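# Move the ceramic mug into the sink

## Task

Get the mug into the sink and leave it resting there by itself. It is ceramic and breaks if it falls more than a few centimetres or is knocked hard, which counts as failure. At the end the gripper must have released it and moved away. The robot must not tip over or finish leaning, and the mug must stay in the sink without the robot holding it.

## Robot and tools

ROBOT. A Hello Robot Stretch 3 with one arm. A two-wheeled base carries a mast; a lift rides up and down the mast, and a telescoping arm reaches out to the robot's right side. A wrist with yaw, pitch and roll holds a two-finger gripper. The base only drives forward or backward and turns in place; it cannot slide sideways, so moving the gripper along the robot's forward direction means driving. The base measures 0.33 m long by 0.34 m wide and pivots about the point between its drive wheels, 0.05 m behind its front edge. With the arm pulled in and the wrist folded, a turn in place sweeps a radius of 0.28 m; an unfolded, level wrist reaches past that circle.

FRAMES. Base frame: origin on the floor midway between the drive wheels, x forward, y to the left, z up. hand_pose is reported in this frame, located where the closed fingertips meet; with all wrist joints at zero its x axis points up, y back along the arm toward the mast, z toward the rear. Odometry frame is the base frame as it stood at the scene's start; heading is positive to the left, -3.142 to 3.142.

TOOLS.
execute_actions: arguments "actions" (a list holding exactly one action, or empty to just read state and images) and optional "cameras" (list from head_camera, nav_camera, wrist_camera, all; omitted, null or ["all"] gives all, [] gives none). One action may contain "base", "joints", both, and optionally "contact_limits"; its motions start at once and may finish at different times.
- base: exactly one key. {"translate_m": d} is a relative drive of d metres from the base's current position (positive forward), range -1 to 1. {"rotate_rad": d} is a relative in-place turn of d radians (positive counter-clockwise, i.e. left), range -3.2 to 3.2. The offset is measured from where the last reported state put the base.
- joints: an object of absolute targets keyed by joint name. lift_m 0 to 1.1 m (arm height on mast). arm_m 0 to 0.52 m (extension). wrist_yaw_rad -1.345 to 4.42 (0 aligns gripper with arm, positive swings it toward the front, 3.0 folds it over the base). wrist_pitch_rad -1.57 to 0.451 (0 level, negative tips fingertips down). wrist_roll_rad -2.911 to 2.911 (0 has fingers side by side, level). gripper_m -0.089 to 0.179 (larger is wider; actual fingertip gap is about 0.007 less when almost shut, 0.025 less when fully open, zero below 0.007). head_pan_rad -3.953 to 1.73 (0 forward, positive left, -1.57 looks along the arm). head_tilt_rad -1.53 to 0.419 (0 level, negative down). Done tolerances: lift and arm ±0.004, yaw and roll ±0.02, pitch ±0.05, gripper ±0.004, head ±0.02. Any joint not named may still be driving to an earlier target without the status showing it.
- contact_limits: {"arm_m": effort percent, 1 to 100}; the arm stops with contact_stop when its effort hits that level (negative when retracting) and holds no harder than that until the next action. Too small a value halts it immediately; values above the maximum are cut down.
Unknown keys or out-of-range numbers reject the whole call with no motion. No action runs past 15 s. If a result reports a stop, the remaining execute_actions, wait and finished_scene calls in that same reply are skipped.

wait: {"seconds": 0 to 10}; commands nothing, then returns state and images.
zoom_image: {"camera", "region": [x0, y0, x1, y1]} in pixels of that camera's most recent full image, top-left origin, at most 504 by 504.
finished_scene: {"scene": integer}; ends that scene for good once the robot has held its last command, and reports success.

RESULT LINES. base_status and joint_status tell how each motion ended: done (for the base, wheels turned the commanded amount even if slipping), off_target (resting short and possibly still pushing), contact_stop, time_out, torque_fault (the old target is dropped). on_its_own covers what the call didn't command; there "held at" is a held target, not a position. joint_positions gives readings. motor_effort is percent of maximum, positive toward larger joint values, with the peak in brackets; readings carry a fixed bias and noise. A rest effort out of range suggests pushing or carrying. Positive wheel effort pushes forward. lidar_m: 12 distances in metres from the base origin, 30-degree sectors counter-clockwise starting straight ahead (4th left, 7th behind, 10th right), in a plane 0.17 m up, range 0.15 to 12, "-" for nothing; it misses glass and thin legs and is partly blocked by the robot. wrist_depth_mm (45 to 1000) and head_depth_mm (280 to 4000, head image is sideways) are 7x7 median depth grids from the top left. base_odometry counts wheel turns; turned_by_wheels and turned_by_imu are turns since the last result; base_tilt in degrees (forward, right positive) has a fixed bias up to about 4. pictures lists image order. contact_limits shows the active, default and maximum limit.

CAMERAS. head_camera and nav_camera move with head_pan_rad and head_tilt_rad; wrist_camera rides on the gripper. Calibration is given in OpenCV form with T_world_to_cam mapping the base frame; small errors exist, larger for the wrist.

GRIPPING. Close by commanding gripper_m below the mug's width (lower squeezes harder, but a stall guard can weaken a strong squeeze; send a new value to re-squeeze). Release by opening at least 0.02 above where the fingers met the object. Neither reading nor status confirms a grasp; check images.

CAUTIONS. Lower the mug to nearly touching the sink bottom before opening. The arm and lift stop and go slack on firm contact; a slack lift can sag under load or be pushed up by closing fingers. The base, wrist and head have no contact stop and will shove. Sustained wrist strain switches that servo off for 10 s. Fold or unfold the wrist only with lift_m between 0.32 and 0.95, wrist_pitch_rad -0.4 and roll near 0; folded, the lift may go down to 0.25. With wrist_yaw_rad below -0.4 keep pitch at -0.5 or lower. Pushing against something rigid with the gripper above about 0.45 m, repeated pushes, driving while holding something fixed, or snagging furniture (especially reversing) can tip the robot; undo in small steps, free the gripper, and lower lift_m to about 0.2 if it stays tilted. Base speed is higher only when stowed (lift_m under 0.30, arm_m under 0.03, wrist_yaw_rad over 2.54). The scene keeps running while you think, and loose objects may occasionally get nudged.

Each tool is called after ">>>" as name(argument=value, ...) on one line, values as JSON.

## Session

>>> execute_actions(actions=[])

Scene clock: 0.00 s.
base_odometry: x=+0.000 y=+0.000 heading=+0.000 (m, m, rad; odometry frame)
turned_by_wheels: +0.000 (rad since the last result)
turned_by_imu: +0.000 (rad since the last result)
base_tilt: forward=-0.4 right=-0.9 (deg)
lidar_m: 2.00 2.07 1.95 1.50 1.94 1.82 1.85 1.92 1.51 1.60 2.41 1.93
head_depth_mm: 1921 2198 2150 2170 2212 1632 2161 / 1901 2306 2299 2264 2269 1850 2273 / 1884 2432 2368 2401 2381 1889 2264 / 1887 2450 2512 2494 2484 2437 2432 / 1631 2564 2615 2613 2570 2601 2544 / 1857 2692 2763 2738 2751 2736 2577 / 1828 2680 2816 2777 2727 2688 2524
base_status: not commanded
joint_positions: lift_m=+0.364 arm_m=+0.002 wrist_yaw_rad=+2.980 wrist_pitch_rad=-0.538 wrist_roll_rad=+0.010 gripper_m=+0.037 head_pan_rad=+0.015 head_tilt_rad=-0.006
joint_status: not commanded
motor_effort: left_wheel=+0 right_wheel=+0 lift_m=+20 arm_m=+0 wrist_yaw_rad=+1 wrist_pitch_rad=+4 wrist_roll_rad=+0 gripper_m=+0 head_pan_rad=+0 head_tilt_rad=+2 (%)
hand_pose: x=+0.0123 y=+0.0583 z=+0.3504 quat_wxyz=(+0.244, +0.698, +0.131, +0.661) (m; base frame)
wrist_depth_mm: - - - - - - - / - - - - - - - / 913 - 952 976 990 996 - / 770 756 771 784 795 790 834 / 628 627 676 649 666 659 687 / 540 544 - 573 582 579 582 / 485 - - - 495 499 504
pictures: head_camera (sideways: a quarter turn clockwise sets it upright), nav_camera (sideways: a quarter turn counterclockwise sets it upright), wrist_camera
Images, in order (width x height): head_camera 896x504, nav_camera 672x504, wrist_camera 644x364.

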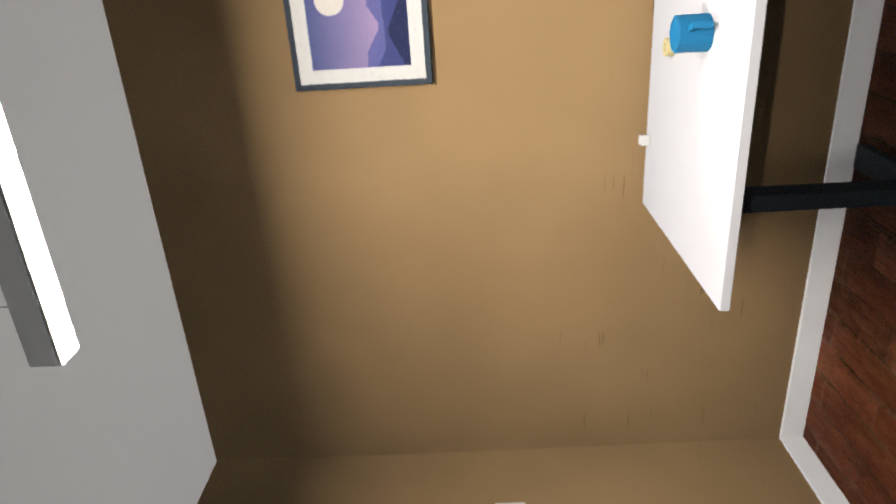

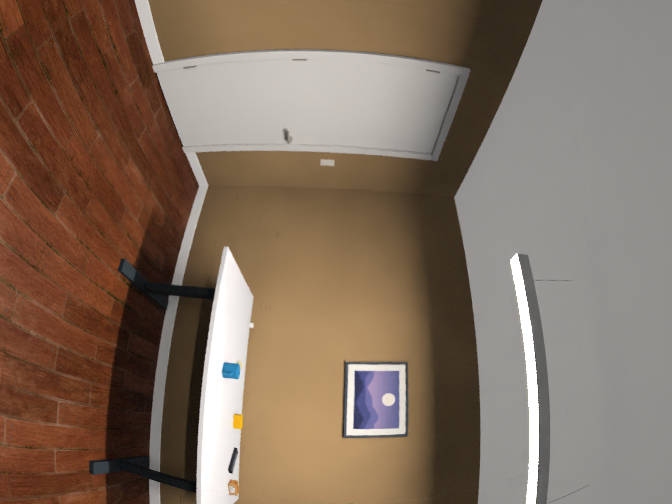

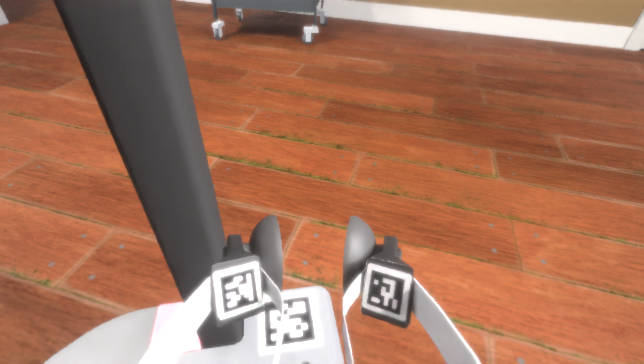

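>>> execute_actions(actions=[{"joints":{"head_pan_rad":-2.0,"head_tilt_rad":-0.4}}], cameras=["nav_camera","head_camera"])

>>> execute_actions(actions=[{"joints":{"head_pan_rad":-3.9,"head_tilt_rad":-0.4}}], cameras=["nav_camera","head_camera"])

>>> execute_actions(actions=[{"joints":{"head_pan_rad":-0.4,"head_tilt_rad":-0.4}}], cameras=["nav_camera","head_camera"])

Scene clock: 2.53 s.
base_odometry: x=+0.000 y=+0.000 heading=+0.000 (m, m, rad; odometry frame)
turned_by_wheels: +0.000 (rad since the last result)
turned_by_imu: -0.001 (rad since the last result)
base_tilt: forward=-0.3 right=-0.8 (deg)
lidar_m: 2.00 2.08 1.95 1.50 1.94 1.82 1.85 1.93 1.51 1.60 2.42 1.93
head_depth_mm: 1584 1678 1786 1920 2050 1830 1470 / 1551 1668 1789 1918 2042 1846 1485 / 1562 1675 1718 1712 1920 1803 1482 / 1567 1663 1733 1805 1967 1796 1488 / 1557 1658 1724 1785 1962 1803 1496 / 1560 1646 1733 1791 1955 1810 1507 / 1551 1644 1724 1741 1825 1804 1494
base_status: not commanded
joint_positions: lift_m=+0.364 arm_m=+0.002 wrist_yaw_rad=+2.980 wrist_pitch_rad=-0.538 wrist_roll_rad=+0.010 gripper_m=+0.037 head_pan_rad=-1.993 head_tilt_rad=-0.395
joint_status: all done
motor_effort: left_wheel=+0(0) right_wheel=+1(0) lift_m=+20(20) arm_m=+0(0) wrist_yaw_rad=+0(1) wrist_pitch_rad=+4(4) wrist_roll_rad=+0(0) gripper_m=+0(0) head_pan_rad=-5(57) head_tilt_rad=-3(36) (%)
hand_pose: x=+0.0123 y=+0.0583 z=+0.3504 quat_wxyz=(+0.244, +0.698, +0.131, +0.661) (m; base frame)
wrist_depth_mm: - - - - - - - / - - - - - - - / 930 - 968 958 - 960 996 / 774 755 764 794 798 812 813 / 632 635 661 662 664 672 678 / 550 545 - 581 588 567 571 / 493 - - - 493 503 508
pictures: head_camera (sideways: a quarter turn clockwise sets it upright), nav_camera (sideways: a quarter turn counterclockwise sets it upright)
camera_calibration (this result's frames):
head_camera: T_world_to_cam=[[0.186837, 0.287936, -0.939247, 1.23999], [0.896226, -0.441516, 0.0429284, -0.0584039], [-0.402332, -0.849798, -0.340548, 0.40273], [0, 0, 0, 1]] pos_world=[-0.017302, -0.0405842, 1.30431]
nav_camera: T_world_to_cam=[[-0.115291, -0.345553, 0.93129, -1.17394], [-0.924926, 0.379242, 0.0262134, 0.0230104], [-0.362242, -0.858352, -0.363335, 0.436474], [0, 0, 0, 1]] pos_world=[0.0440478, -0.0397351, 1.25126]
Images, in order (width x height): head_camera 896x504, nav_camera 672x504.

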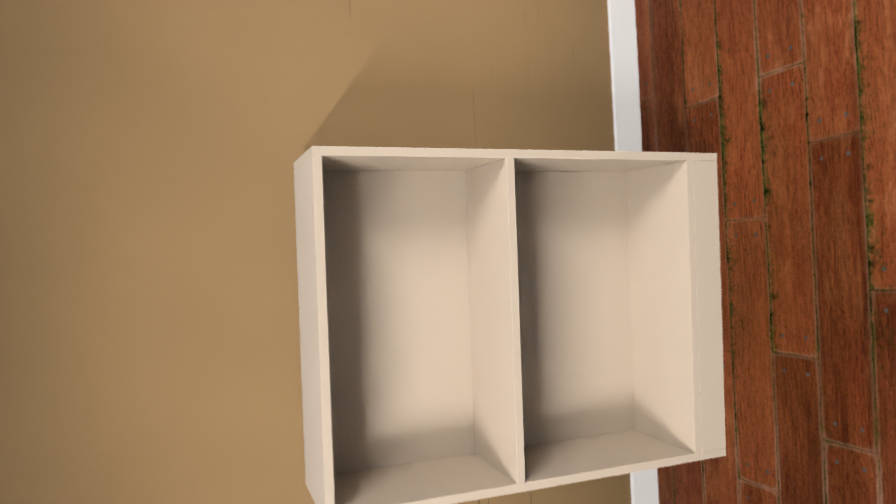

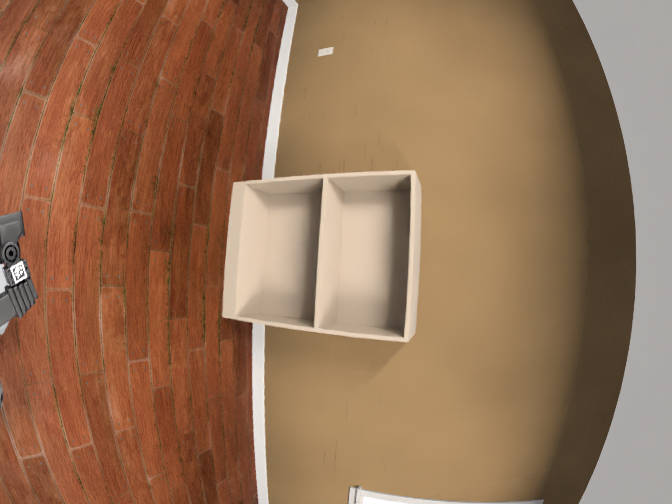

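Scene clock: 4.07 s.
base_odometry: x=+0.000 y=+0.000 heading=+0.000 (m, m, rad; odometry frame)
turned_by_wheels: +0.000 (rad since the last result)
turned_by_imu: +0.000 (rad since the last result)
base_tilt: forward=-0.4 right=-0.8 (deg)
lidar_m: 2.00 2.07 1.95 1.50 1.94 1.82 1.85 1.93 1.50 1.60 2.41 1.92
head_depth_mm: - - - - - - - / - - - - - - - / 2333 2478 2227 2119 2236 1866 1498 / 2249 2394 2229 2013 2180 1859 1486 / 2183 2295 2285 1948 2067 1863 1495 / 2121 2223 2211 1867 1979 1882 1505 / 2059 2197 2223 1799 1908 1889 1502
base_status: not commanded
joint_positions: lift_m=+0.364 arm_m=+0.002 wrist_yaw_rad=+2.980 wrist_pitch_rad=-0.538 wrist_roll_rad=+0.010 gripper_m=+0.037 head_pan_rad=-3.893 head_tilt_rad=-0.395
joint_status: all done
motor_effort: left_wheel=+0(0) right_wheel=+0(0) lift_m=+20(20) arm_m=+0(0) wrist_yaw_rad=+1(1) wrist_pitch_rad=+4(4) wrist_roll_rad=+0(0) gripper_m=-1(1) head_pan_rad=-5(56) head_tilt_rad=-3(4) (%)
hand_pose: x=+0.0123 y=+0.0583 z=+0.3504 quat_wxyz=(+0.244, +0.698, +0.131, +0.661) (m; base frame)
wrist_depth_mm: - - - - - - - / - - - - - - - / 910 - 962 973 976 993 - / 757 758 786 775 781 797 819 / 640 635 668 649 663 669 683 / 544 554 - 574 590 573 578 / 497 - - - 491 509 512
pictures: head_camera (sideways: a quarter turn clockwise sets it upright), nav_camera (sideways: a quarter turn counterclockwise sets it upright)
camera_calibration (this result's frames):
head_camera: T_world_to_cam=[[0.212129, -0.269946, -0.939218, 1.23979], [-0.707551, -0.705357, 0.0429253, -0.0486169], [-0.674072, 0.655439, -0.340627, 0.404491], [0, 0, 0, 1]] pos_world=[-0.0247393, 0.035266, 1.30431]
nav_camera: T_world_to_cam=[[-0.289782, 0.220869, 0.931259, -1.17283], [0.657896, 0.752653, 0.0262107, 0.0133588], [-0.695126, 0.620267, -0.363414, 0.438608], [0, 0, 0, 1]] pos_world=[-0.0437664, -0.0230668, 1.25126]
Images, in order (width x height): head_camera 896x504, nav_camera 672x504.

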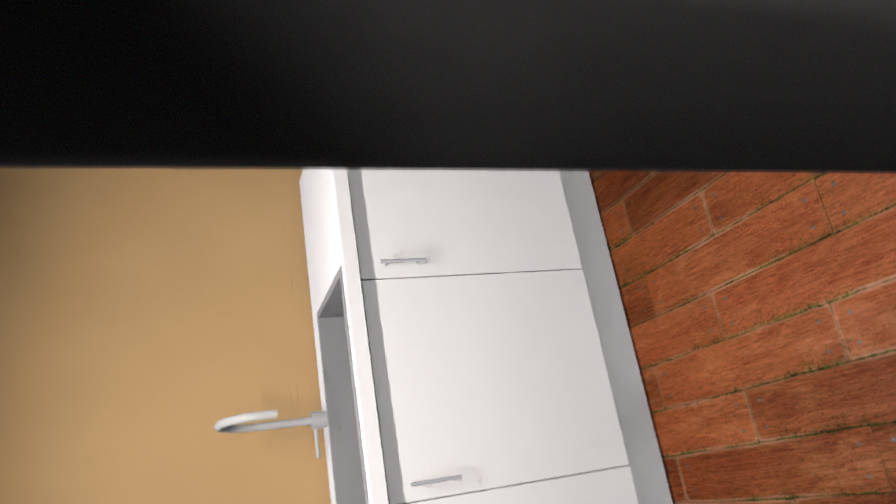

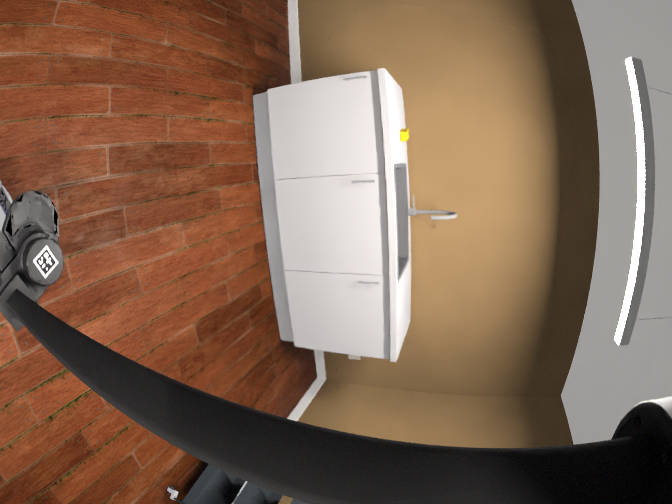

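Scene clock: 6.33 s.
base_odometry: x=+0.000 y=+0.000 heading=+0.000 (m, m, rad; odometry frame)
turned_by_wheels: +0.000 (rad since the last result)
turned_by_imu: -0.001 (rad since the last result)
base_tilt: forward=-0.3 right=-0.9 (deg)
lidar_m: 2.00 2.07 1.95 1.50 1.94 1.82 1.85 1.93 1.51 1.59 2.43 1.92
head_depth_mm: 2014 2152 2254 2352 2425 1833 1474 / 2007 2118 2273 1889 2256 1832 1475 / 2006 2147 2245 1929 2436 1858 1486 / 1969 2111 2268 1947 2501 1884 1493 / 1984 2123 2238 1957 2533 1876 1497 / 1981 2124 2257 2028 2502 1889 1499 / 2004 2092 2262 2006 2328 1878 1517
base_status: not commanded
joint_positions: lift_m=+0.364 arm_m=+0.002 wrist_yaw_rad=+2.980 wrist_pitch_rad=-0.538 wrist_roll_rad=+0.010 gripper_m=+0.037 head_pan_rad=-0.407 head_tilt_rad=-0.395
joint_status: all done
motor_effort: left_wheel=+0(0) right_wheel=+1(0) lift_m=+20(20) arm_m=+0(0) wrist_yaw_rad=+0(0) wrist_pitch_rad=+4(4) wrist_roll_rad=+0(0) gripper_m=+0(0) head_pan_rad=+5(57) head_tilt_rad=-4(4) (%)
hand_pose: x=+0.0123 y=+0.0583 z=+0.3504 quat_wxyz=(+0.244, +0.698, +0.131, +0.661) (m; base frame)
wrist_depth_mm: - - - - - - - / - - - - - - - / 947 - 937 988 984 - - / 754 761 777 765 786 804 811 / 647 643 668 651 675 659 692 / 546 549 - 571 592 569 579 / 487 - - - 492 510 503
pictures: head_camera (sideways: a quarter turn clockwise sets it upright), nav_camera (sideways: a quarter turn counterclockwise sets it upright)
camera_calibration (this result's frames):
head_camera: T_world_to_cam=[[-0.29073, 0.182607, -0.939218, 1.24286], [0.428269, 0.902631, 0.0429253, -0.0555454], [0.855606, -0.389759, -0.340627, 0.39516], [0, 0, 0, 1]] pos_world=[0.0470247, -0.0228018, 1.30431]
nav_camera: T_world_to_cam=[[0.347287, -0.11022, 0.931259, -1.17672], [-0.365574, -0.930413, 0.0262107, 0.0196019], [0.863567, -0.349547, -0.363413, 0.4291], [0, 0, 0, 1]] pos_world=[0.0452679, 0.0385306, 1.25126]
Images, in order (width x height): head_camera 896x504, nav_camera 672x504.

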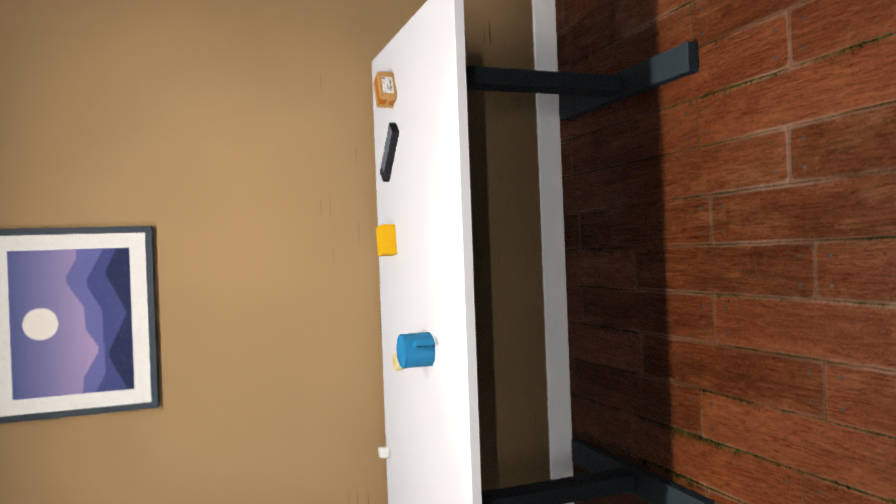

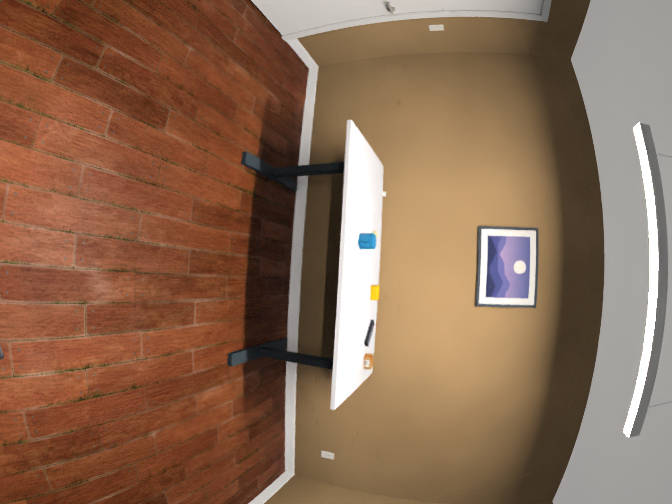

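>>> execute_actions(actions=[{"base":{"rotate_rad":-0.25},"joints":{"lift_m":0.28}}], cameras=[])

>>> execute_actions(actions=[{"base":{"translate_m":1.0}}], cameras=[])

>>> execute_actions(actions=[{"base":{"rotate_rad":1.40},"joints":{"head_pan_rad":-1.57,"head_tilt_rad":-0.7}}], cameras=[])

>>> execute_actions(actions=[{"joints":{"lift_m":0.9,"wrist_pitch_rad":-0.4}}], cameras=[])

>>> execute_actions(actions=[{"joints":{"wrist_yaw_rad":0,"gripper_m":0.17}}])

Scene clock: 9.13 s.
base_odometry: x=+0.000 y=+0.000 heading=-0.250 (m, m, rad; odometry frame)
turned_by_wheels: -0.250 (rad since the last result)
turned_by_imu: -0.246 (rad since the last result)
base_tilt: forward=-0.4 right=-0.8 (deg)
lidar_m: 2.00 2.32 1.96 1.51 1.57 1.82 1.82 2.18 1.51 1.60 2.04 1.93
head_depth_mm: 2268 2368 2550 2768 2441 1853 1474 / 2197 2316 2458 2651 2427 1836 1482 / 2129 2276 2408 2550 2452 1846 1494 / 2092 2178 2306 2018 2281 1865 1480 / 2052 2123 2264 1957 2520 1885 1496 / 1963 2091 2196 1966 2457 1884 1502 / 1910 2027 2161 1855 2385 1896 1499
base_status: done
joint_positions: lift_m=+0.280 arm_m=+0.002 wrist_yaw_rad=+2.980 wrist_pitch_rad=-0.539 wrist_roll_rad=+0.010 gripper_m=+0.037 head_pan_rad=-0.407 head_tilt_rad=-0.395
joint_status: all done
motor_effort: left_wheel=+1(4) right_wheel=+0(3) lift_m=+16(19) arm_m=+0(0) wrist_yaw_rad=+0(1) wrist_pitch_rad=+4(4) wrist_roll_rad=+0(0) gripper_m=+0(0) head_pan_rad=+5(5) head_tilt_rad=-3(3) (%)
hand_pose: x=+0.0123 y=+0.0583 z=+0.2668 quat_wxyz=(+0.244, +0.698, +0.131, +0.661) (m; base frame)
wrist_depth_mm: - - - - - - - / 956 - - - - - - / 742 - 785 799 820 823 842 / 618 625 626 643 666 662 665 / 523 524 546 556 544 550 560 / 470 - - - 484 474 477 / - - - - 405 413 417
pictures: none
No camera images: the call's "cameras" was empty. Leave "cameras" out to get every camera's image.

Scene clock: 14.23 s.
base_odometry: x=+0.969 y=-0.247 heading=-0.250 (m, m, rad; odometry frame)
turned_by_wheels: +0.000 (rad since the last result)
turned_by_imu: +0.005 (rad since the last result)
base_tilt: forward=-0.4 right=-0.8 (deg)
lidar_m: 1.34 1.02 1.73 1.71 1.88 2.15 2.80 2.09 1.77 2.02 1.13 1.34
head_depth_mm: 1284 1355 1454 1518 1092 822 1393 / 1237 1315 1406 1473 1098 826 1386 / 1219 1287 1361 1450 1109 831 1368 / 1178 1253 1330 1415 1114 837 727 / 1137 1216 1296 1375 1128 839 711 / 1106 1190 1265 1347 1125 814 693 / 1080 1163 1233 1312 1135 817 676
base_status: done
joint_positions: lift_m=+0.280 arm_m=+0.002 wrist_yaw_rad=+2.980 wrist_pitch_rad=-0.539 wrist_roll_rad=+0.010 gripper_m=+0.037 head_pan_rad=-0.407 head_tilt_rad=-0.396
joint_status: not commanded
motor_effort: left_wheel=+1(9) right_wheel=+0(4) lift_m=+16(16) arm_m=+0(0) wrist_yaw_rad=+0(1) wrist_pitch_rad=+4(4) wrist_roll_rad=+0(1) gripper_m=+0(0) head_pan_rad=+5(5) head_tilt_rad=-2(4) (%)
hand_pose: x=+0.0123 y=+0.0583 z=+0.2668 quat_wxyz=(+0.244, +0.698, +0.131, +0.661) (m; base frame)
wrist_depth_mm: - - - - - - - / 989 - 993 - - - - / 754 - 779 788 810 818 842 / 609 624 633 641 652 664 666 / 527 522 555 552 554 559 564 / 470 - - - 483 476 480 / - - - - 405 415 423
pictures: none
No camera images: the call's "cameras" was empty. Leave "cameras" out to get every camera's image.

Scene clock: 16.30 s.
base_odometry: x=+0.969 y=-0.247 heading=+1.150 (m, m, rad; odometry frame)
turned_by_wheels: +1.400 (rad since the last result)
turned_by_imu: +1.366 (rad since the last result)
base_tilt: forward=-0.4 right=-0.9 (deg)
lidar_m: 1.72 1.82 1.88 2.80 2.78 1.77 1.94 1.85 1.13 1.34 1.02 1.78
head_depth_mm: 1162 1286 1220 926 816 1405 1220 / 1147 1276 1178 931 794 1430 1218 / 1143 1275 1225 932 798 1429 1223 / 1140 1274 1244 907 796 1426 1217 / 1141 1269 1245 908 801 1432 1222 / 1143 1266 1252 943 805 1424 1225 / 1137 1263 1258 949 806 1425 1231
base_status: done
joint_positions: lift_m=+0.280 arm_m=+0.002 wrist_yaw_rad=+2.980 wrist_pitch_rad=-0.539 wrist_roll_rad=+0.010 gripper_m=+0.037 head_pan_rad=-1.563 head_tilt_rad=-0.692
joint_status: all done
motor_effort: left_wheel=-1(7) right_wheel=+2(7) lift_m=+16(16) arm_m=+0(0) wrist_yaw_rad=+1(0) wrist_pitch_rad=+4(4) wrist_roll_rad=+0(0) gripper_m=+0(0) head_pan_rad=-5(55) head_tilt_rad=-5(35) (%)
hand_pose: x=+0.0123 y=+0.0583 z=+0.2668 quat_wxyz=(+0.244, +0.698, +0.131, +0.661) (m; base frame)
wrist_depth_mm: - - - - - - - / 959 - - - - - - / 756 - 790 793 787 821 853 / 610 613 639 644 648 651 657 / 524 522 544 560 539 545 561 / 476 - - - 480 477 480 / - - - - 409 417 417
pictures: none
No camera images: the call's "cameras" was empty. Leave "cameras" out to get every camera's image.

Scene clock: 22.77 s.
base_odometry: x=+0.969 y=-0.247 heading=+1.150 (m, m, rad; odometry frame)
turned_by_wheels: +0.000 (rad since the last result)
turned_by_imu: -0.002 (rad since the last result)
base_tilt: forward=-0.3 right=-0.8 (deg)
lidar_m: 1.71 1.83 1.88 2.80 2.80 1.78 1.94 1.86 1.12 1.34 1.02 1.78
head_depth_mm: 1155 1282 1221 929 793 - - / 1155 1273 1169 931 791 - - / 1143 1278 1231 932 796 1482 - / 1144 1272 1245 907 799 1501 - / 1143 1264 1245 906 801 1512 - / 1135 1264 1250 949 803 1461 1250 / 1125 1263 1251 948 806 1418 1230
base_status: not commanded
joint_positions: lift_m=+0.900 arm_m=+0.002 wrist_yaw_rad=+2.980 wrist_pitch_rad=-0.421 wrist_roll_rad=+0.010 gripper_m=+0.037 head_pan_rad=-1.563 head_tilt_rad=-0.692
joint_status: all done
motor_effort: left_wheel=-1(1) right_wheel=+2(2) lift_m=+24(27) arm_m=+0(0) wrist_yaw_rad=+0(1) wrist_pitch_rad=+8(12) wrist_roll_rad=+0(0) gripper_m=+0(0) head_pan_rad=-5(5) head_tilt_rad=-6(5) (%)
hand_pose: x=+0.0149 y=+0.0746 z=+0.9118 quat_wxyz=(+0.204, +0.704, +0.090, +0.674) (m; base frame)
wrist_depth_mm: - - - - - - - / - - - - - - - / - - - - - - - / - - - - - - - / - - - - - - - / - - - - - - - / - - - - - - -
pictures: none
No camera images: the call's "cameras" was empty. Leave "cameras" out to get every camera's image.

Scene clock: 25.27 s.
base_odometry: x=+0.969 y=-0.247 heading=+1.150 (m, m, rad; odometry frame)
turned_by_wheels: +0.000 (rad since the last result)
turned_by_imu: -0.001 (rad since the last result)
base_tilt: forward=-0.4 right=-0.8 (deg)
lidar_m: 1.72 1.83 1.88 2.79 2.79 1.77 1.94 1.85 1.12 1.34 1.02 1.78
head_depth_mm: 1157 1287 1223 928 794 - - / 1159 1277 1171 931 797 - - / 1145 1276 1234 936 798 - - / 1146 1270 1238 906 800 - 1208 / 1136 1273 1240 907 800 1438 1223 / 1132 1264 1253 946 804 1430 1225 / 1130 1262 1259 948 807 1417 1232
base_status: not commanded
joint_positions: lift_m=+0.900 arm_m=+0.002 wrist_yaw_rad=+0.002 wrist_pitch_rad=-0.421 wrist_roll_rad=+0.010 gripper_m=+0.170 head_pan_rad=-1.563 head_tilt_rad=-0.692
joint_status: all done
motor_effort: left_wheel=-1(1) right_wheel=+2(2) lift_m=+24(24) arm_m=+0(0) wrist_yaw_rad=-1(1) wrist_pitch_rad=+7(7) wrist_roll_rad=+0(0) gripper_m=+0(85) head_pan_rad=-5(5) head_tilt_rad=-5(5) (%)
hand_pose: x=-0.0211 y=-0.3707 z=+0.9118 quat_wxyz=(+0.688, +0.148, -0.695, -0.148) (m; base frame)
wrist_depth_mm: - - - - - - - / - - - - - - - / 734 763 765 739 794 825 813 / 564 568 580 587 602 603 618 / 454 465 465 477 478 509 491 / - - - - - - 439 / - - - - - - -
pictures: head_camera (sideways: a quarter turn clockwise sets it upright), nav_camera (sideways: a quarter turn counterclockwise sets it upright), wrist_camera
camera_calibration (this result's frames):
head_camera: T_world_to_cam=[[0.047803, 0.59933, -0.799073, 1.05801], [0.998776, -0.038854, 0.0306081, -0.0429755], [-0.0127029, -0.799559, -0.600454, 0.738539], [0, 0, 0, 1]] pos_world=[0.0017286, -0.0452596, 1.2902]
nav_camera: T_world_to_cam=[[0.0412192, -0.618549, 0.784665, -0.983667], [-0.998778, -0.0469306, 0.0154716, 0.0374537], [0.0272548, -0.784344, -0.619727, 0.767703], [0, 0, 0, 1]] pos_world=[0.0570303, -0.00454571, 1.24704]
wrist_camera: T_world_to_cam=[[-0.999004, 0.0134973, 0.0425394, -0.0632946], [-0.0288435, 0.532092, -0.846195, 1.00433], [-0.0340563, -0.846579, -0.531173, 0.337175], [0, 0, 0, 1]] pos_world=[-0.0227803, -0.248096, 1.03165]
Images, in order (width x height): head_camera 896x504, nav_camera 672x504, wrist_camera 644x364.

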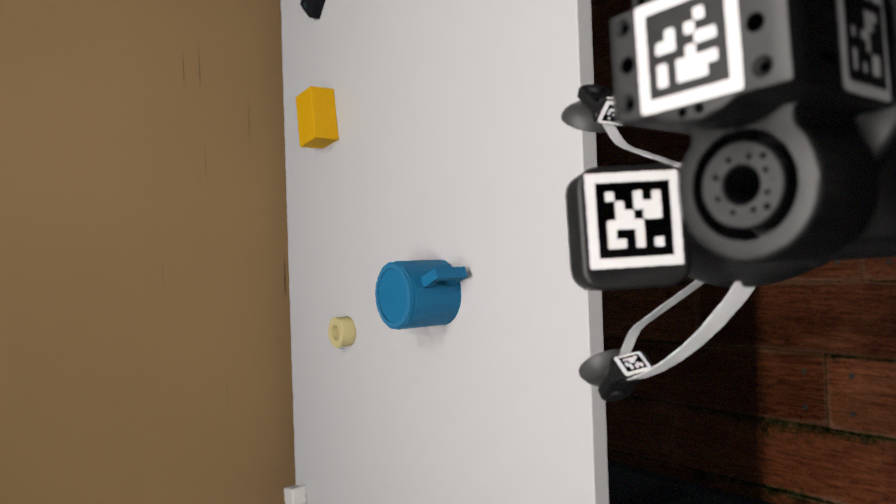

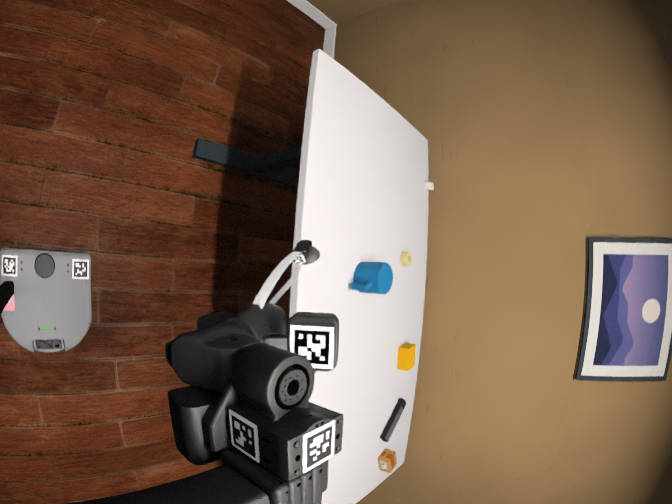

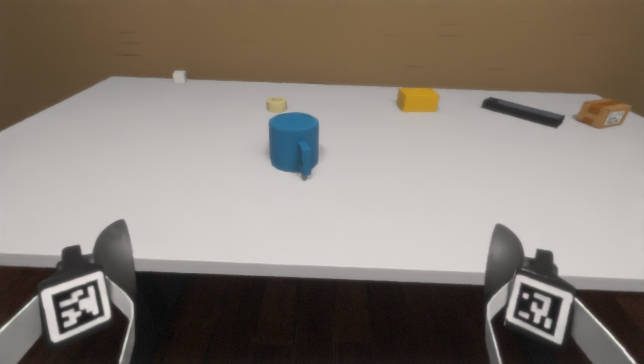

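>>> execute_actions(actions=[{"base":{"translate_m":0.055},"joints":{"wrist_pitch_rad":-0.85,"lift_m":1.05}}], cameras=[])

>>> execute_actions(actions=[{"joints":{"arm_m":0.46}}])

Scene clock: 28.37 s.
base_odometry: x=+0.991 y=-0.197 heading=+1.150 (m, m, rad; odometry frame)
turned_by_wheels: +0.000 (rad since the last result)
turned_by_imu: -0.001 (rad since the last result)
base_tilt: forward=-0.4 right=-0.8 (deg)
lidar_m: 1.66 1.77 1.84 2.80 2.88 1.82 1.93 1.85 1.16 1.34 1.00 1.73
head_depth_mm: 1144 - - - - - 1220 / 1154 1230 - - - - 1171 / 1149 1224 - - - - 1175 / 1150 1232 - - - 1388 1198 / 1147 1270 1250 940 778 1410 1227 / 1138 1260 1248 945 779 1428 1229 / 1131 1257 1258 947 808 1394 1226
base_status: done
joint_positions: lift_m=+1.050 arm_m=+0.002 wrist_yaw_rad=+0.002 wrist_pitch_rad=-0.855 wrist_roll_rad=+0.010 gripper_m=+0.170 head_pan_rad=-1.563 head_tilt_rad=-0.692
joint_status: all done
motor_effort: left_wheel=-1(3) right_wheel=+2(4) lift_m=+24(23) arm_m=+0(0) wrist_yaw_rad=-1(1) wrist_pitch_rad=+2(9) wrist_roll_rad=+0(0) gripper_m=+0(0) head_pan_rad=-5(5) head_tilt_rad=-5(5) (%)
hand_pose: x=-0.0214 y=-0.2965 z=+0.9792 quat_wxyz=(+0.641, +0.292, -0.646, -0.295) (m; base frame)
wrist_depth_mm: 686 691 716 633 735 746 760 / 606 625 624 619 645 650 656 / 540 554 553 558 565 576 576 / - - - - - - - / - - - - - - - / - - - - - - - / - - - - - - -
pictures: none
No camera images: the call's "cameras" was empty. Leave "cameras" out to get every camera's image.

Scene clock: 32.93 s.
base_odometry: x=+0.991 y=-0.197 heading=+1.150 (m, m, rad; odometry frame)
turned_by_wheels: +0.000 (rad since the last result)
turned_by_imu: -0.001 (rad since the last result)
base_tilt: forward=-0.3 right=-0.8 (deg)
lidar_m: 1.66 1.76 1.85 2.80 2.86 1.83 1.93 1.85 1.16 1.34 1.00 1.73
head_depth_mm: - 1291 1222 928 815 1412 1214 / 1185 1280 1177 929 816 1415 1214 / 1154 1278 1231 934 798 1431 1228 / - - 1234 902 796 1426 1224 / 1145 1268 1241 939 801 1432 1226 / 1140 1264 1251 947 802 1429 1234 / 1132 1260 1257 946 808 1396 1230
base_status: not commanded
joint_positions: lift_m=+1.050 arm_m=+0.460 wrist_yaw_rad=+0.001 wrist_pitch_rad=-0.856 wrist_roll_rad=+0.010 gripper_m=+0.170 head_pan_rad=-1.563 head_tilt_rad=-0.692
joint_status: all done
motor_effort: left_wheel=-1(2) right_wheel=+2(2) lift_m=+24(24) arm_m=+3(4) wrist_yaw_rad=+0(1) wrist_pitch_rad=+2(2) wrist_roll_rad=+0(0) gripper_m=+0(0) head_pan_rad=-5(5) head_tilt_rad=-6(5) (%)
hand_pose: x=-0.0215 y=-0.7544 z=+0.9792 quat_wxyz=(+0.640, +0.292, -0.646, -0.295) (m; base frame)
wrist_depth_mm: 693 693 679 691 686 691 693 / 598 610 624 627 640 637 648 / 533 555 553 550 571 560 580 / 488 490 495 502 504 514 520 / 446 449 453 448 463 480 476 / 413 412 416 344 421 419 434 / 368 377 384 380 391 390 403
pictures: head_camera (sideways: a quarter turn clockwise sets it upright), nav_camera (sideways: a quarter turn counterclockwise sets it upright), wrist_camera
camera_calibration (this result's frames):
head_camera: T_world_to_cam=[[0.0479528, 0.599318, -0.799073, 1.05801], [0.998766, -0.0391037, 0.0306081, -0.0429754], [-0.0129028, -0.799555, -0.600454, 0.738541], [0, 0, 0, 1]] pos_world=[0.00171728, -0.0452585, 1.2902]
nav_camera: T_world_to_cam=[[0.0410645, -0.618559, 0.784665, -0.983666], [-0.99879, -0.0466809, 0.0154716, 0.0374538], [0.0270588, -0.784351, -0.619727, 0.767704], [0, 0, 0, 1]] pos_world=[0.0570292, -0.00455844, 1.24704]
wrist_camera: T_world_to_cam=[[-0.998971, -0.00409513, 0.0451747, -0.077261], [-0.02799, 0.83935, -0.54287, 1.20031], [-0.0356942, -0.543576, -0.838601, 0.577589], [0, 0, 0, 1]] pos_world=[-0.0229682, -0.693833, 1.13947]
Images, in order (width x height): head_camera 896x504, nav_camera 672x504, wrist_camera 644x364.

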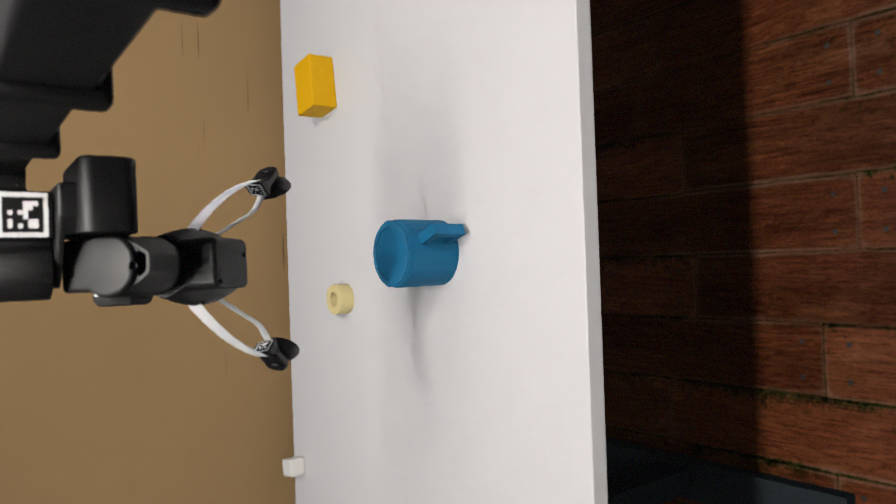

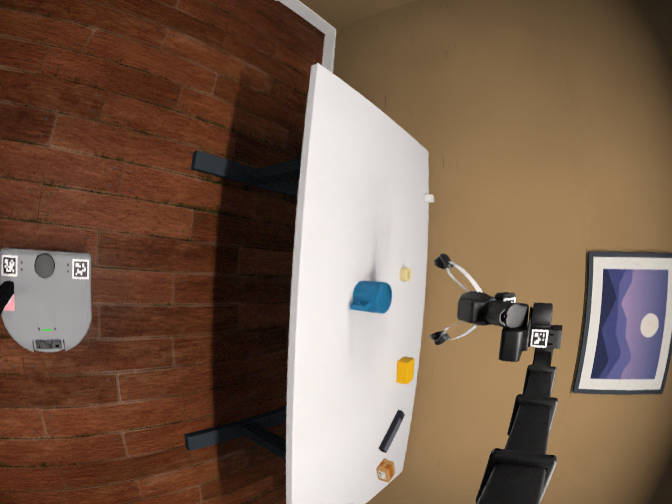

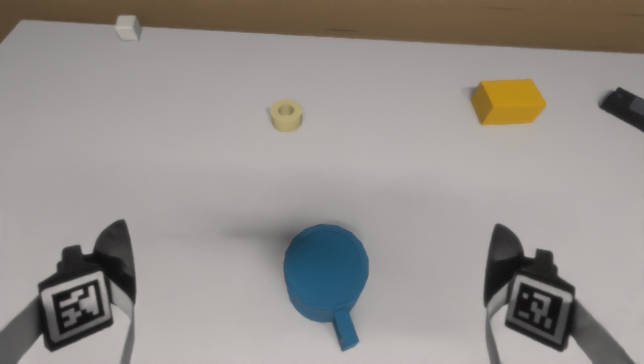

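>>> execute_actions(actions=[{"base":{"translate_m":-0.012},"joints":{"arm_m":0.515,"lift_m":0.93}}], cameras=[])

>>> execute_actions(actions=[{"joints":{"lift_m":0.85}}], cameras=["head_camera","wrist_camera"])

Scene clock: 35.47 s.
base_odometry: x=+0.987 y=-0.208 heading=+1.150 (m, m, rad; odometry frame)
turned_by_wheels: +0.000 (rad since the last result)
turned_by_imu: -0.001 (rad since the last result)
base_tilt: forward=-0.4 right=-0.8 (deg)
lidar_m: 1.68 1.78 1.85 2.80 2.85 1.81 1.94 1.85 1.15 1.34 1.00 1.73
head_depth_mm: 1156 1280 - - 1555 1432 1217 / 1150 1237 - 930 816 1421 1222 / 1145 - 1230 933 799 1424 1224 / 1148 - 1134 892 797 1433 1226 / 1143 1271 1245 939 799 1431 1223 / 1134 1267 1252 945 805 1432 1232 / 1133 1261 1253 944 805 1399 1234
base_status: done
joint_positions: lift_m=+0.930 arm_m=+0.515 wrist_yaw_rad=+0.001 wrist_pitch_rad=-0.856 wrist_roll_rad=+0.010 gripper_m=+0.170 head_pan_rad=-1.563 head_tilt_rad=-0.692
joint_status: all done
motor_effort: left_wheel=-2(4) right_wheel=+2(4) lift_m=+16(24) arm_m=+3(0) wrist_yaw_rad=+0(0) wrist_pitch_rad=+2(2) wrist_roll_rad=+0(0) gripper_m=+0(0) head_pan_rad=-5(5) head_tilt_rad=-6(6) (%)
hand_pose: x=-0.0215 y=-0.8094 z=+0.8596 quat_wxyz=(+0.640, +0.292, -0.646, -0.295) (m; base frame)
wrist_depth_mm: 475 490 497 513 516 532 528 / 423 434 429 444 456 446 438 / 379 387 389 401 403 407 411 / 344 347 353 355 363 365 372 / 315 318 320 239 329 338 336 / 294 292 291 220 299 303 309 / 261 270 270 204 276 277 284
pictures: none
No camera images: the call's "cameras" was empty. Leave "cameras" out to get every camera's image.

Scene clock: 37.03 s.
base_odometry: x=+0.987 y=-0.208 heading=+1.150 (m, m, rad; odometry frame)
turned_by_wheels: +0.000 (rad since the last result)
turned_by_imu: +0.000 (rad since the last result)
base_tilt: forward=-0.4 right=-0.8 (deg)
lidar_m: 1.67 1.78 1.85 2.80 2.84 1.81 1.94 1.85 1.15 1.34 1.00 1.74
head_depth_mm: 1153 1285 1225 959 - - 1201 / 1154 1278 1194 - 793 1428 1217 / 1142 1263 1132 900 795 1420 1217 / 1140 1254 - 890 801 1421 1225 / 1145 1263 1240 909 800 1429 1225 / 1141 1266 1249 943 804 1423 1222 / 1133 1257 1259 944 806 1408 1234
base_status: not commanded
joint_positions: lift_m=+0.850 arm_m=+0.515 wrist_yaw_rad=+0.001 wrist_pitch_rad=-0.856 wrist_roll_rad=+0.010 gripper_m=+0.170 head_pan_rad=-1.563 head_tilt_rad=-0.692
joint_status: all done
motor_effort: left_wheel=-2(1) right_wheel=+2(2) lift_m=+16(16) arm_m=+3(2) wrist_yaw_rad=+0(0) wrist_pitch_rad=+2(2) wrist_roll_rad=+0(0) gripper_m=+0(1) head_pan_rad=-5(5) head_tilt_rad=-6(6) (%)
hand_pose: x=-0.0215 y=-0.8094 z=+0.7796 quat_wxyz=(+0.640, +0.292, -0.646, -0.295) (m; base frame)
wrist_depth_mm: 351 359 348 367 376 381 360 / 309 314 319 323 328 336 340 / 278 280 283 289 293 296 299 / 252 255 255 166 264 267 269 / 230 234 156 152 158 245 245 / - 214 143 139 212 220 225 / 191 198 196 132 202 202 206
pictures: head_camera (sideways: a quarter turn clockwise sets it upright), wrist_camera
camera_calibration (this result's frames):
head_camera: T_world_to_cam=[[0.0479528, 0.599318, -0.799073, 1.05801], [0.998766, -0.0391037, 0.0306081, -0.0429754], [-0.0129028, -0.799555, -0.600454, 0.738541], [0, 0, 0, 1]] pos_world=[0.00171728, -0.0452585, 1.2902]
wrist_camera: T_world_to_cam=[[-0.998971, -0.00410605, 0.0451739, -0.0684807], [-0.0279905, 0.839476, -0.542676, 1.13807], [-0.0356941, -0.543382, -0.838726, 0.380647], [0, 0, 0, 1]] pos_world=[-0.0229682, -0.748826, 0.939956]
Images, in order (width x height): head_camera 896x504, wrist_camera 644x364.

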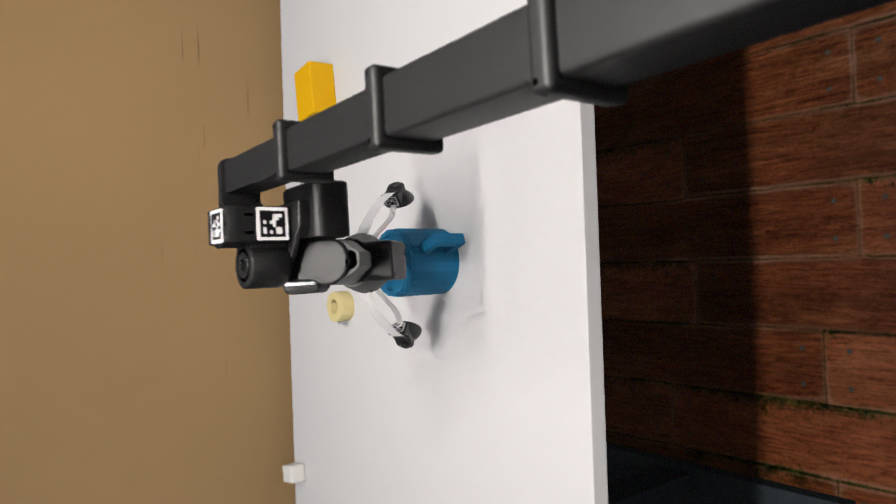

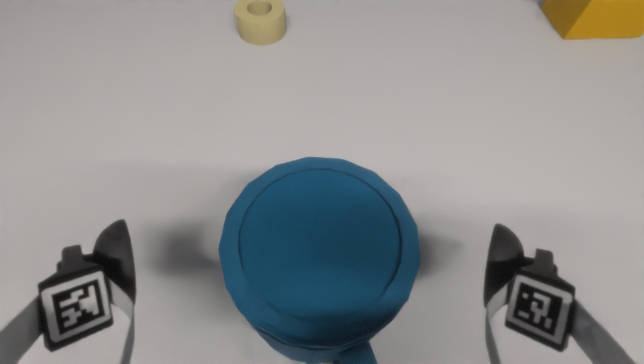

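>>> execute_actions(actions=[{"joints":{"lift_m":0.83}}], cameras=[])

>>> execute_actions(actions=[{"joints":{"gripper_m":0.02}}], cameras=[])

>>> execute_actions(actions=[{"joints":{"lift_m":0.86}}], cameras=["head_camera","wrist_camera"])

Scene clock: 38.50 s.
base_odometry: x=+0.987 y=-0.208 heading=+1.150 (m, m, rad; odometry frame)
turned_by_wheels: +0.000 (rad since the last result)
turned_by_imu: +0.000 (rad since the last result)
base_tilt: forward=-0.3 right=-0.8 (deg)
lidar_m: 1.68 1.78 1.85 2.80 2.85 1.81 1.93 1.85 1.15 1.34 1.00 1.73
head_depth_mm: 1157 1288 1217 956 - - 1197 / 1147 1286 1186 - 793 1405 1221 / 1147 1274 - 917 796 1417 1222 / 1144 1284 - 888 797 1423 1225 / 1146 1266 1242 906 799 1426 1232 / 1136 1263 1248 948 804 1439 1232 / 1139 1262 1252 948 807 1396 1229
base_status: not commanded
joint_positions: lift_m=+0.830 arm_m=+0.515 wrist_yaw_rad=+0.001 wrist_pitch_rad=-0.856 wrist_roll_rad=+0.010 gripper_m=+0.170 head_pan_rad=-1.563 head_tilt_rad=-0.692
joint_status: all done
motor_effort: left_wheel=-1(1) right_wheel=+2(1) lift_m=+16(20) arm_m=+3(3) wrist_yaw_rad=+0(0) wrist_pitch_rad=+2(2) wrist_roll_rad=+0(0) gripper_m=+0(0) head_pan_rad=-5(5) head_tilt_rad=-6(6) (%)
hand_pose: x=-0.0215 y=-0.8094 z=+0.7596 quat_wxyz=(+0.640, +0.292, -0.646, -0.295) (m; base frame)
wrist_depth_mm: 320 326 322 333 342 345 342 / 282 286 290 294 299 302 309 / 253 255 260 262 266 269 272 / 229 229 145 142 149 241 244 / 209 212 131 130 133 222 222 / - 194 122 119 125 200 204 / - 179 178 112 182 184 189
pictures: none
No camera images: the call's "cameras" was empty. Leave "cameras" out to get every camera's image.

Scene clock: 40.50 s.
base_odometry: x=+0.987 y=-0.208 heading=+1.150 (m, m, rad; odometry frame)
turned_by_wheels: +0.000 (rad since the last result)
turned_by_imu: -0.001 (rad since the last result)
base_tilt: forward=-0.3 right=-0.8 (deg)
lidar_m: 1.67 1.78 1.85 2.80 2.84 1.81 1.94 1.85 1.15 1.34 1.00 1.73
head_depth_mm: 1156 1294 1220 957 - - 1193 / 1152 1283 1187 - 795 1398 1222 / 1149 1280 - 935 796 1426 1221 / 1153 1269 - 881 798 1423 1223 / 1143 1267 1251 920 800 1438 1228 / 1137 1260 1249 944 801 1434 1229 / 1136 1261 1260 949 806 1390 1236
base_status: not commanded
joint_positions: lift_m=+0.830 arm_m=+0.515 wrist_yaw_rad=-0.001 wrist_pitch_rad=-0.865 wrist_roll_rad=+0.010 gripper_m=+0.021 head_pan_rad=-1.563 head_tilt_rad=-0.692
joint_status: all done
motor_effort: left_wheel=-1(3) right_wheel=+2(3) lift_m=+17(17) arm_m=+2(3) wrist_yaw_rad=+2(2) wrist_pitch_rad=+6(6) wrist_roll_rad=+0(0) gripper_m=-29(100) head_pan_rad=-5(5) head_tilt_rad=-6(6) (%)
hand_pose: x=-0.0218 y=-0.8074 z=+0.7582 quat_wxyz=(+0.639, +0.295, -0.645, -0.299) (m; base frame)
wrist_depth_mm: 311 317 320 331 331 340 341 / 277 282 283 287 293 299 300 / 250 251 254 155 263 263 267 / 227 227 141 140 227 240 241 / 207 209 125 126 129 218 220 / 190 194 114 116 117 199 201 / 178 176 176 110 180 183 186
pictures: none
No camera images: the call's "cameras" was empty. Leave "cameras" out to get every camera's image.

Scene clock: 41.57 s.
base_odometry: x=+0.987 y=-0.208 heading=+1.150 (m, m, rad; odometry frame)
turned_by_wheels: +0.000 (rad since the last result)
turned_by_imu: +0.000 (rad since the last result)
base_tilt: forward=-0.3 right=-0.8 (deg)
lidar_m: 1.67 1.78 1.85 2.80 2.85 1.81 1.93 1.86 1.15 1.34 1.00 1.74
head_depth_mm: 1158 1283 1224 976 - 1372 1195 / 1153 1282 1183 - 819 1413 1221 / 1147 1257 1128 933 796 1423 1217 / 1142 1249 - 873 800 1427 1225 / 1146 1272 1240 912 801 1422 1222 / 1134 1262 1255 946 800 1423 1225 / 1129 1267 1250 948 805 1402 1225
base_status: not commanded
joint_positions: lift_m=+0.860 arm_m=+0.515 wrist_yaw_rad=-0.001 wrist_pitch_rad=-0.872 wrist_roll_rad=+0.010 gripper_m=+0.027 head_pan_rad=-1.563 head_tilt_rad=-0.692
joint_status: all done
on_its_own: gripper_m is held at +0.027, not at your +0.020, by its stall guard, which is still easing
motor_effort: left_wheel=-2(1) right_wheel=+2(2) lift_m=+25(27) arm_m=+2(3) wrist_yaw_rad=+2(2) wrist_pitch_rad=+8(9) wrist_roll_rad=+0(0) gripper_m=-7(29) head_pan_rad=-5(4) head_tilt_rad=-6(5) (%)
hand_pose: x=-0.0218 y=-0.8062 z=+0.7867 quat_wxyz=(+0.638, +0.297, -0.644, -0.301) (m; base frame)
wrist_depth_mm: 353 362 352 369 376 385 364 / 313 319 322 330 334 340 347 / 282 287 289 296 296 304 309 / 259 260 143 141 260 273 276 / 236 239 124 126 129 247 251 / 218 219 112 113 115 229 231 / 202 202 198 112 207 210 212
pictures: head_camera (sideways: a quarter turn clockwise sets it upright), wrist_camera
camera_calibration (this result's frames):
head_camera: T_world_to_cam=[[0.0479529, 0.599318, -0.799074, 1.05801], [0.998766, -0.0391038, 0.0306081, -0.0429754], [-0.0129029, -0.799555, -0.600454, 0.73854], [0, 0, 0, 1]] pos_world=[0.00171728, -0.0452585, 1.2902]
wrist_camera: T_world_to_cam=[[-0.998977, -0.00312486, 0.0451131, -0.0681972], [-0.0265691, 0.847821, -0.529616, 1.13567], [-0.0365929, -0.530273, -0.847037, 0.405442], [0, 0, 0, 1]] pos_world=[-0.0231173, -0.748066, 0.947972]
Images, in order (width x height): head_camera 896x504, wrist_camera 644x364.

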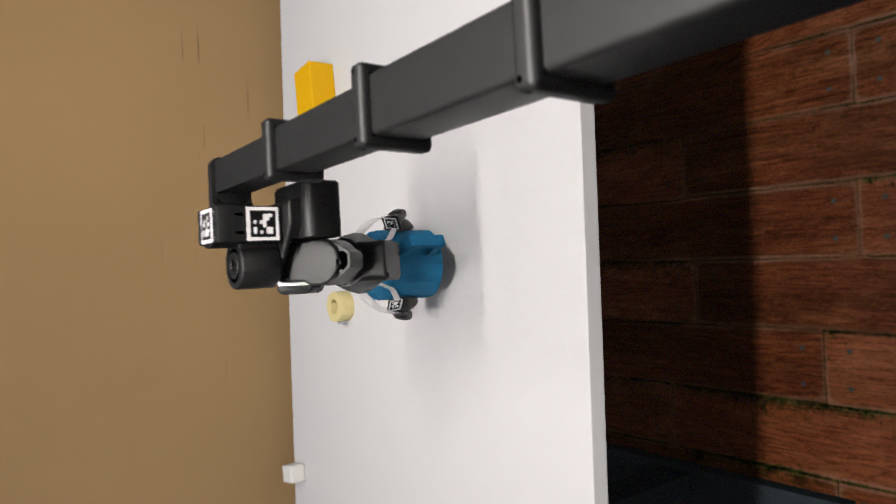

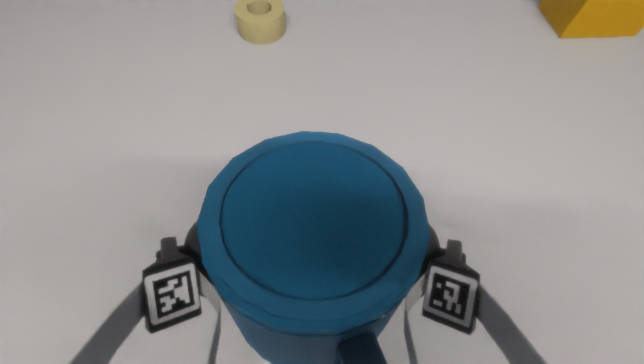

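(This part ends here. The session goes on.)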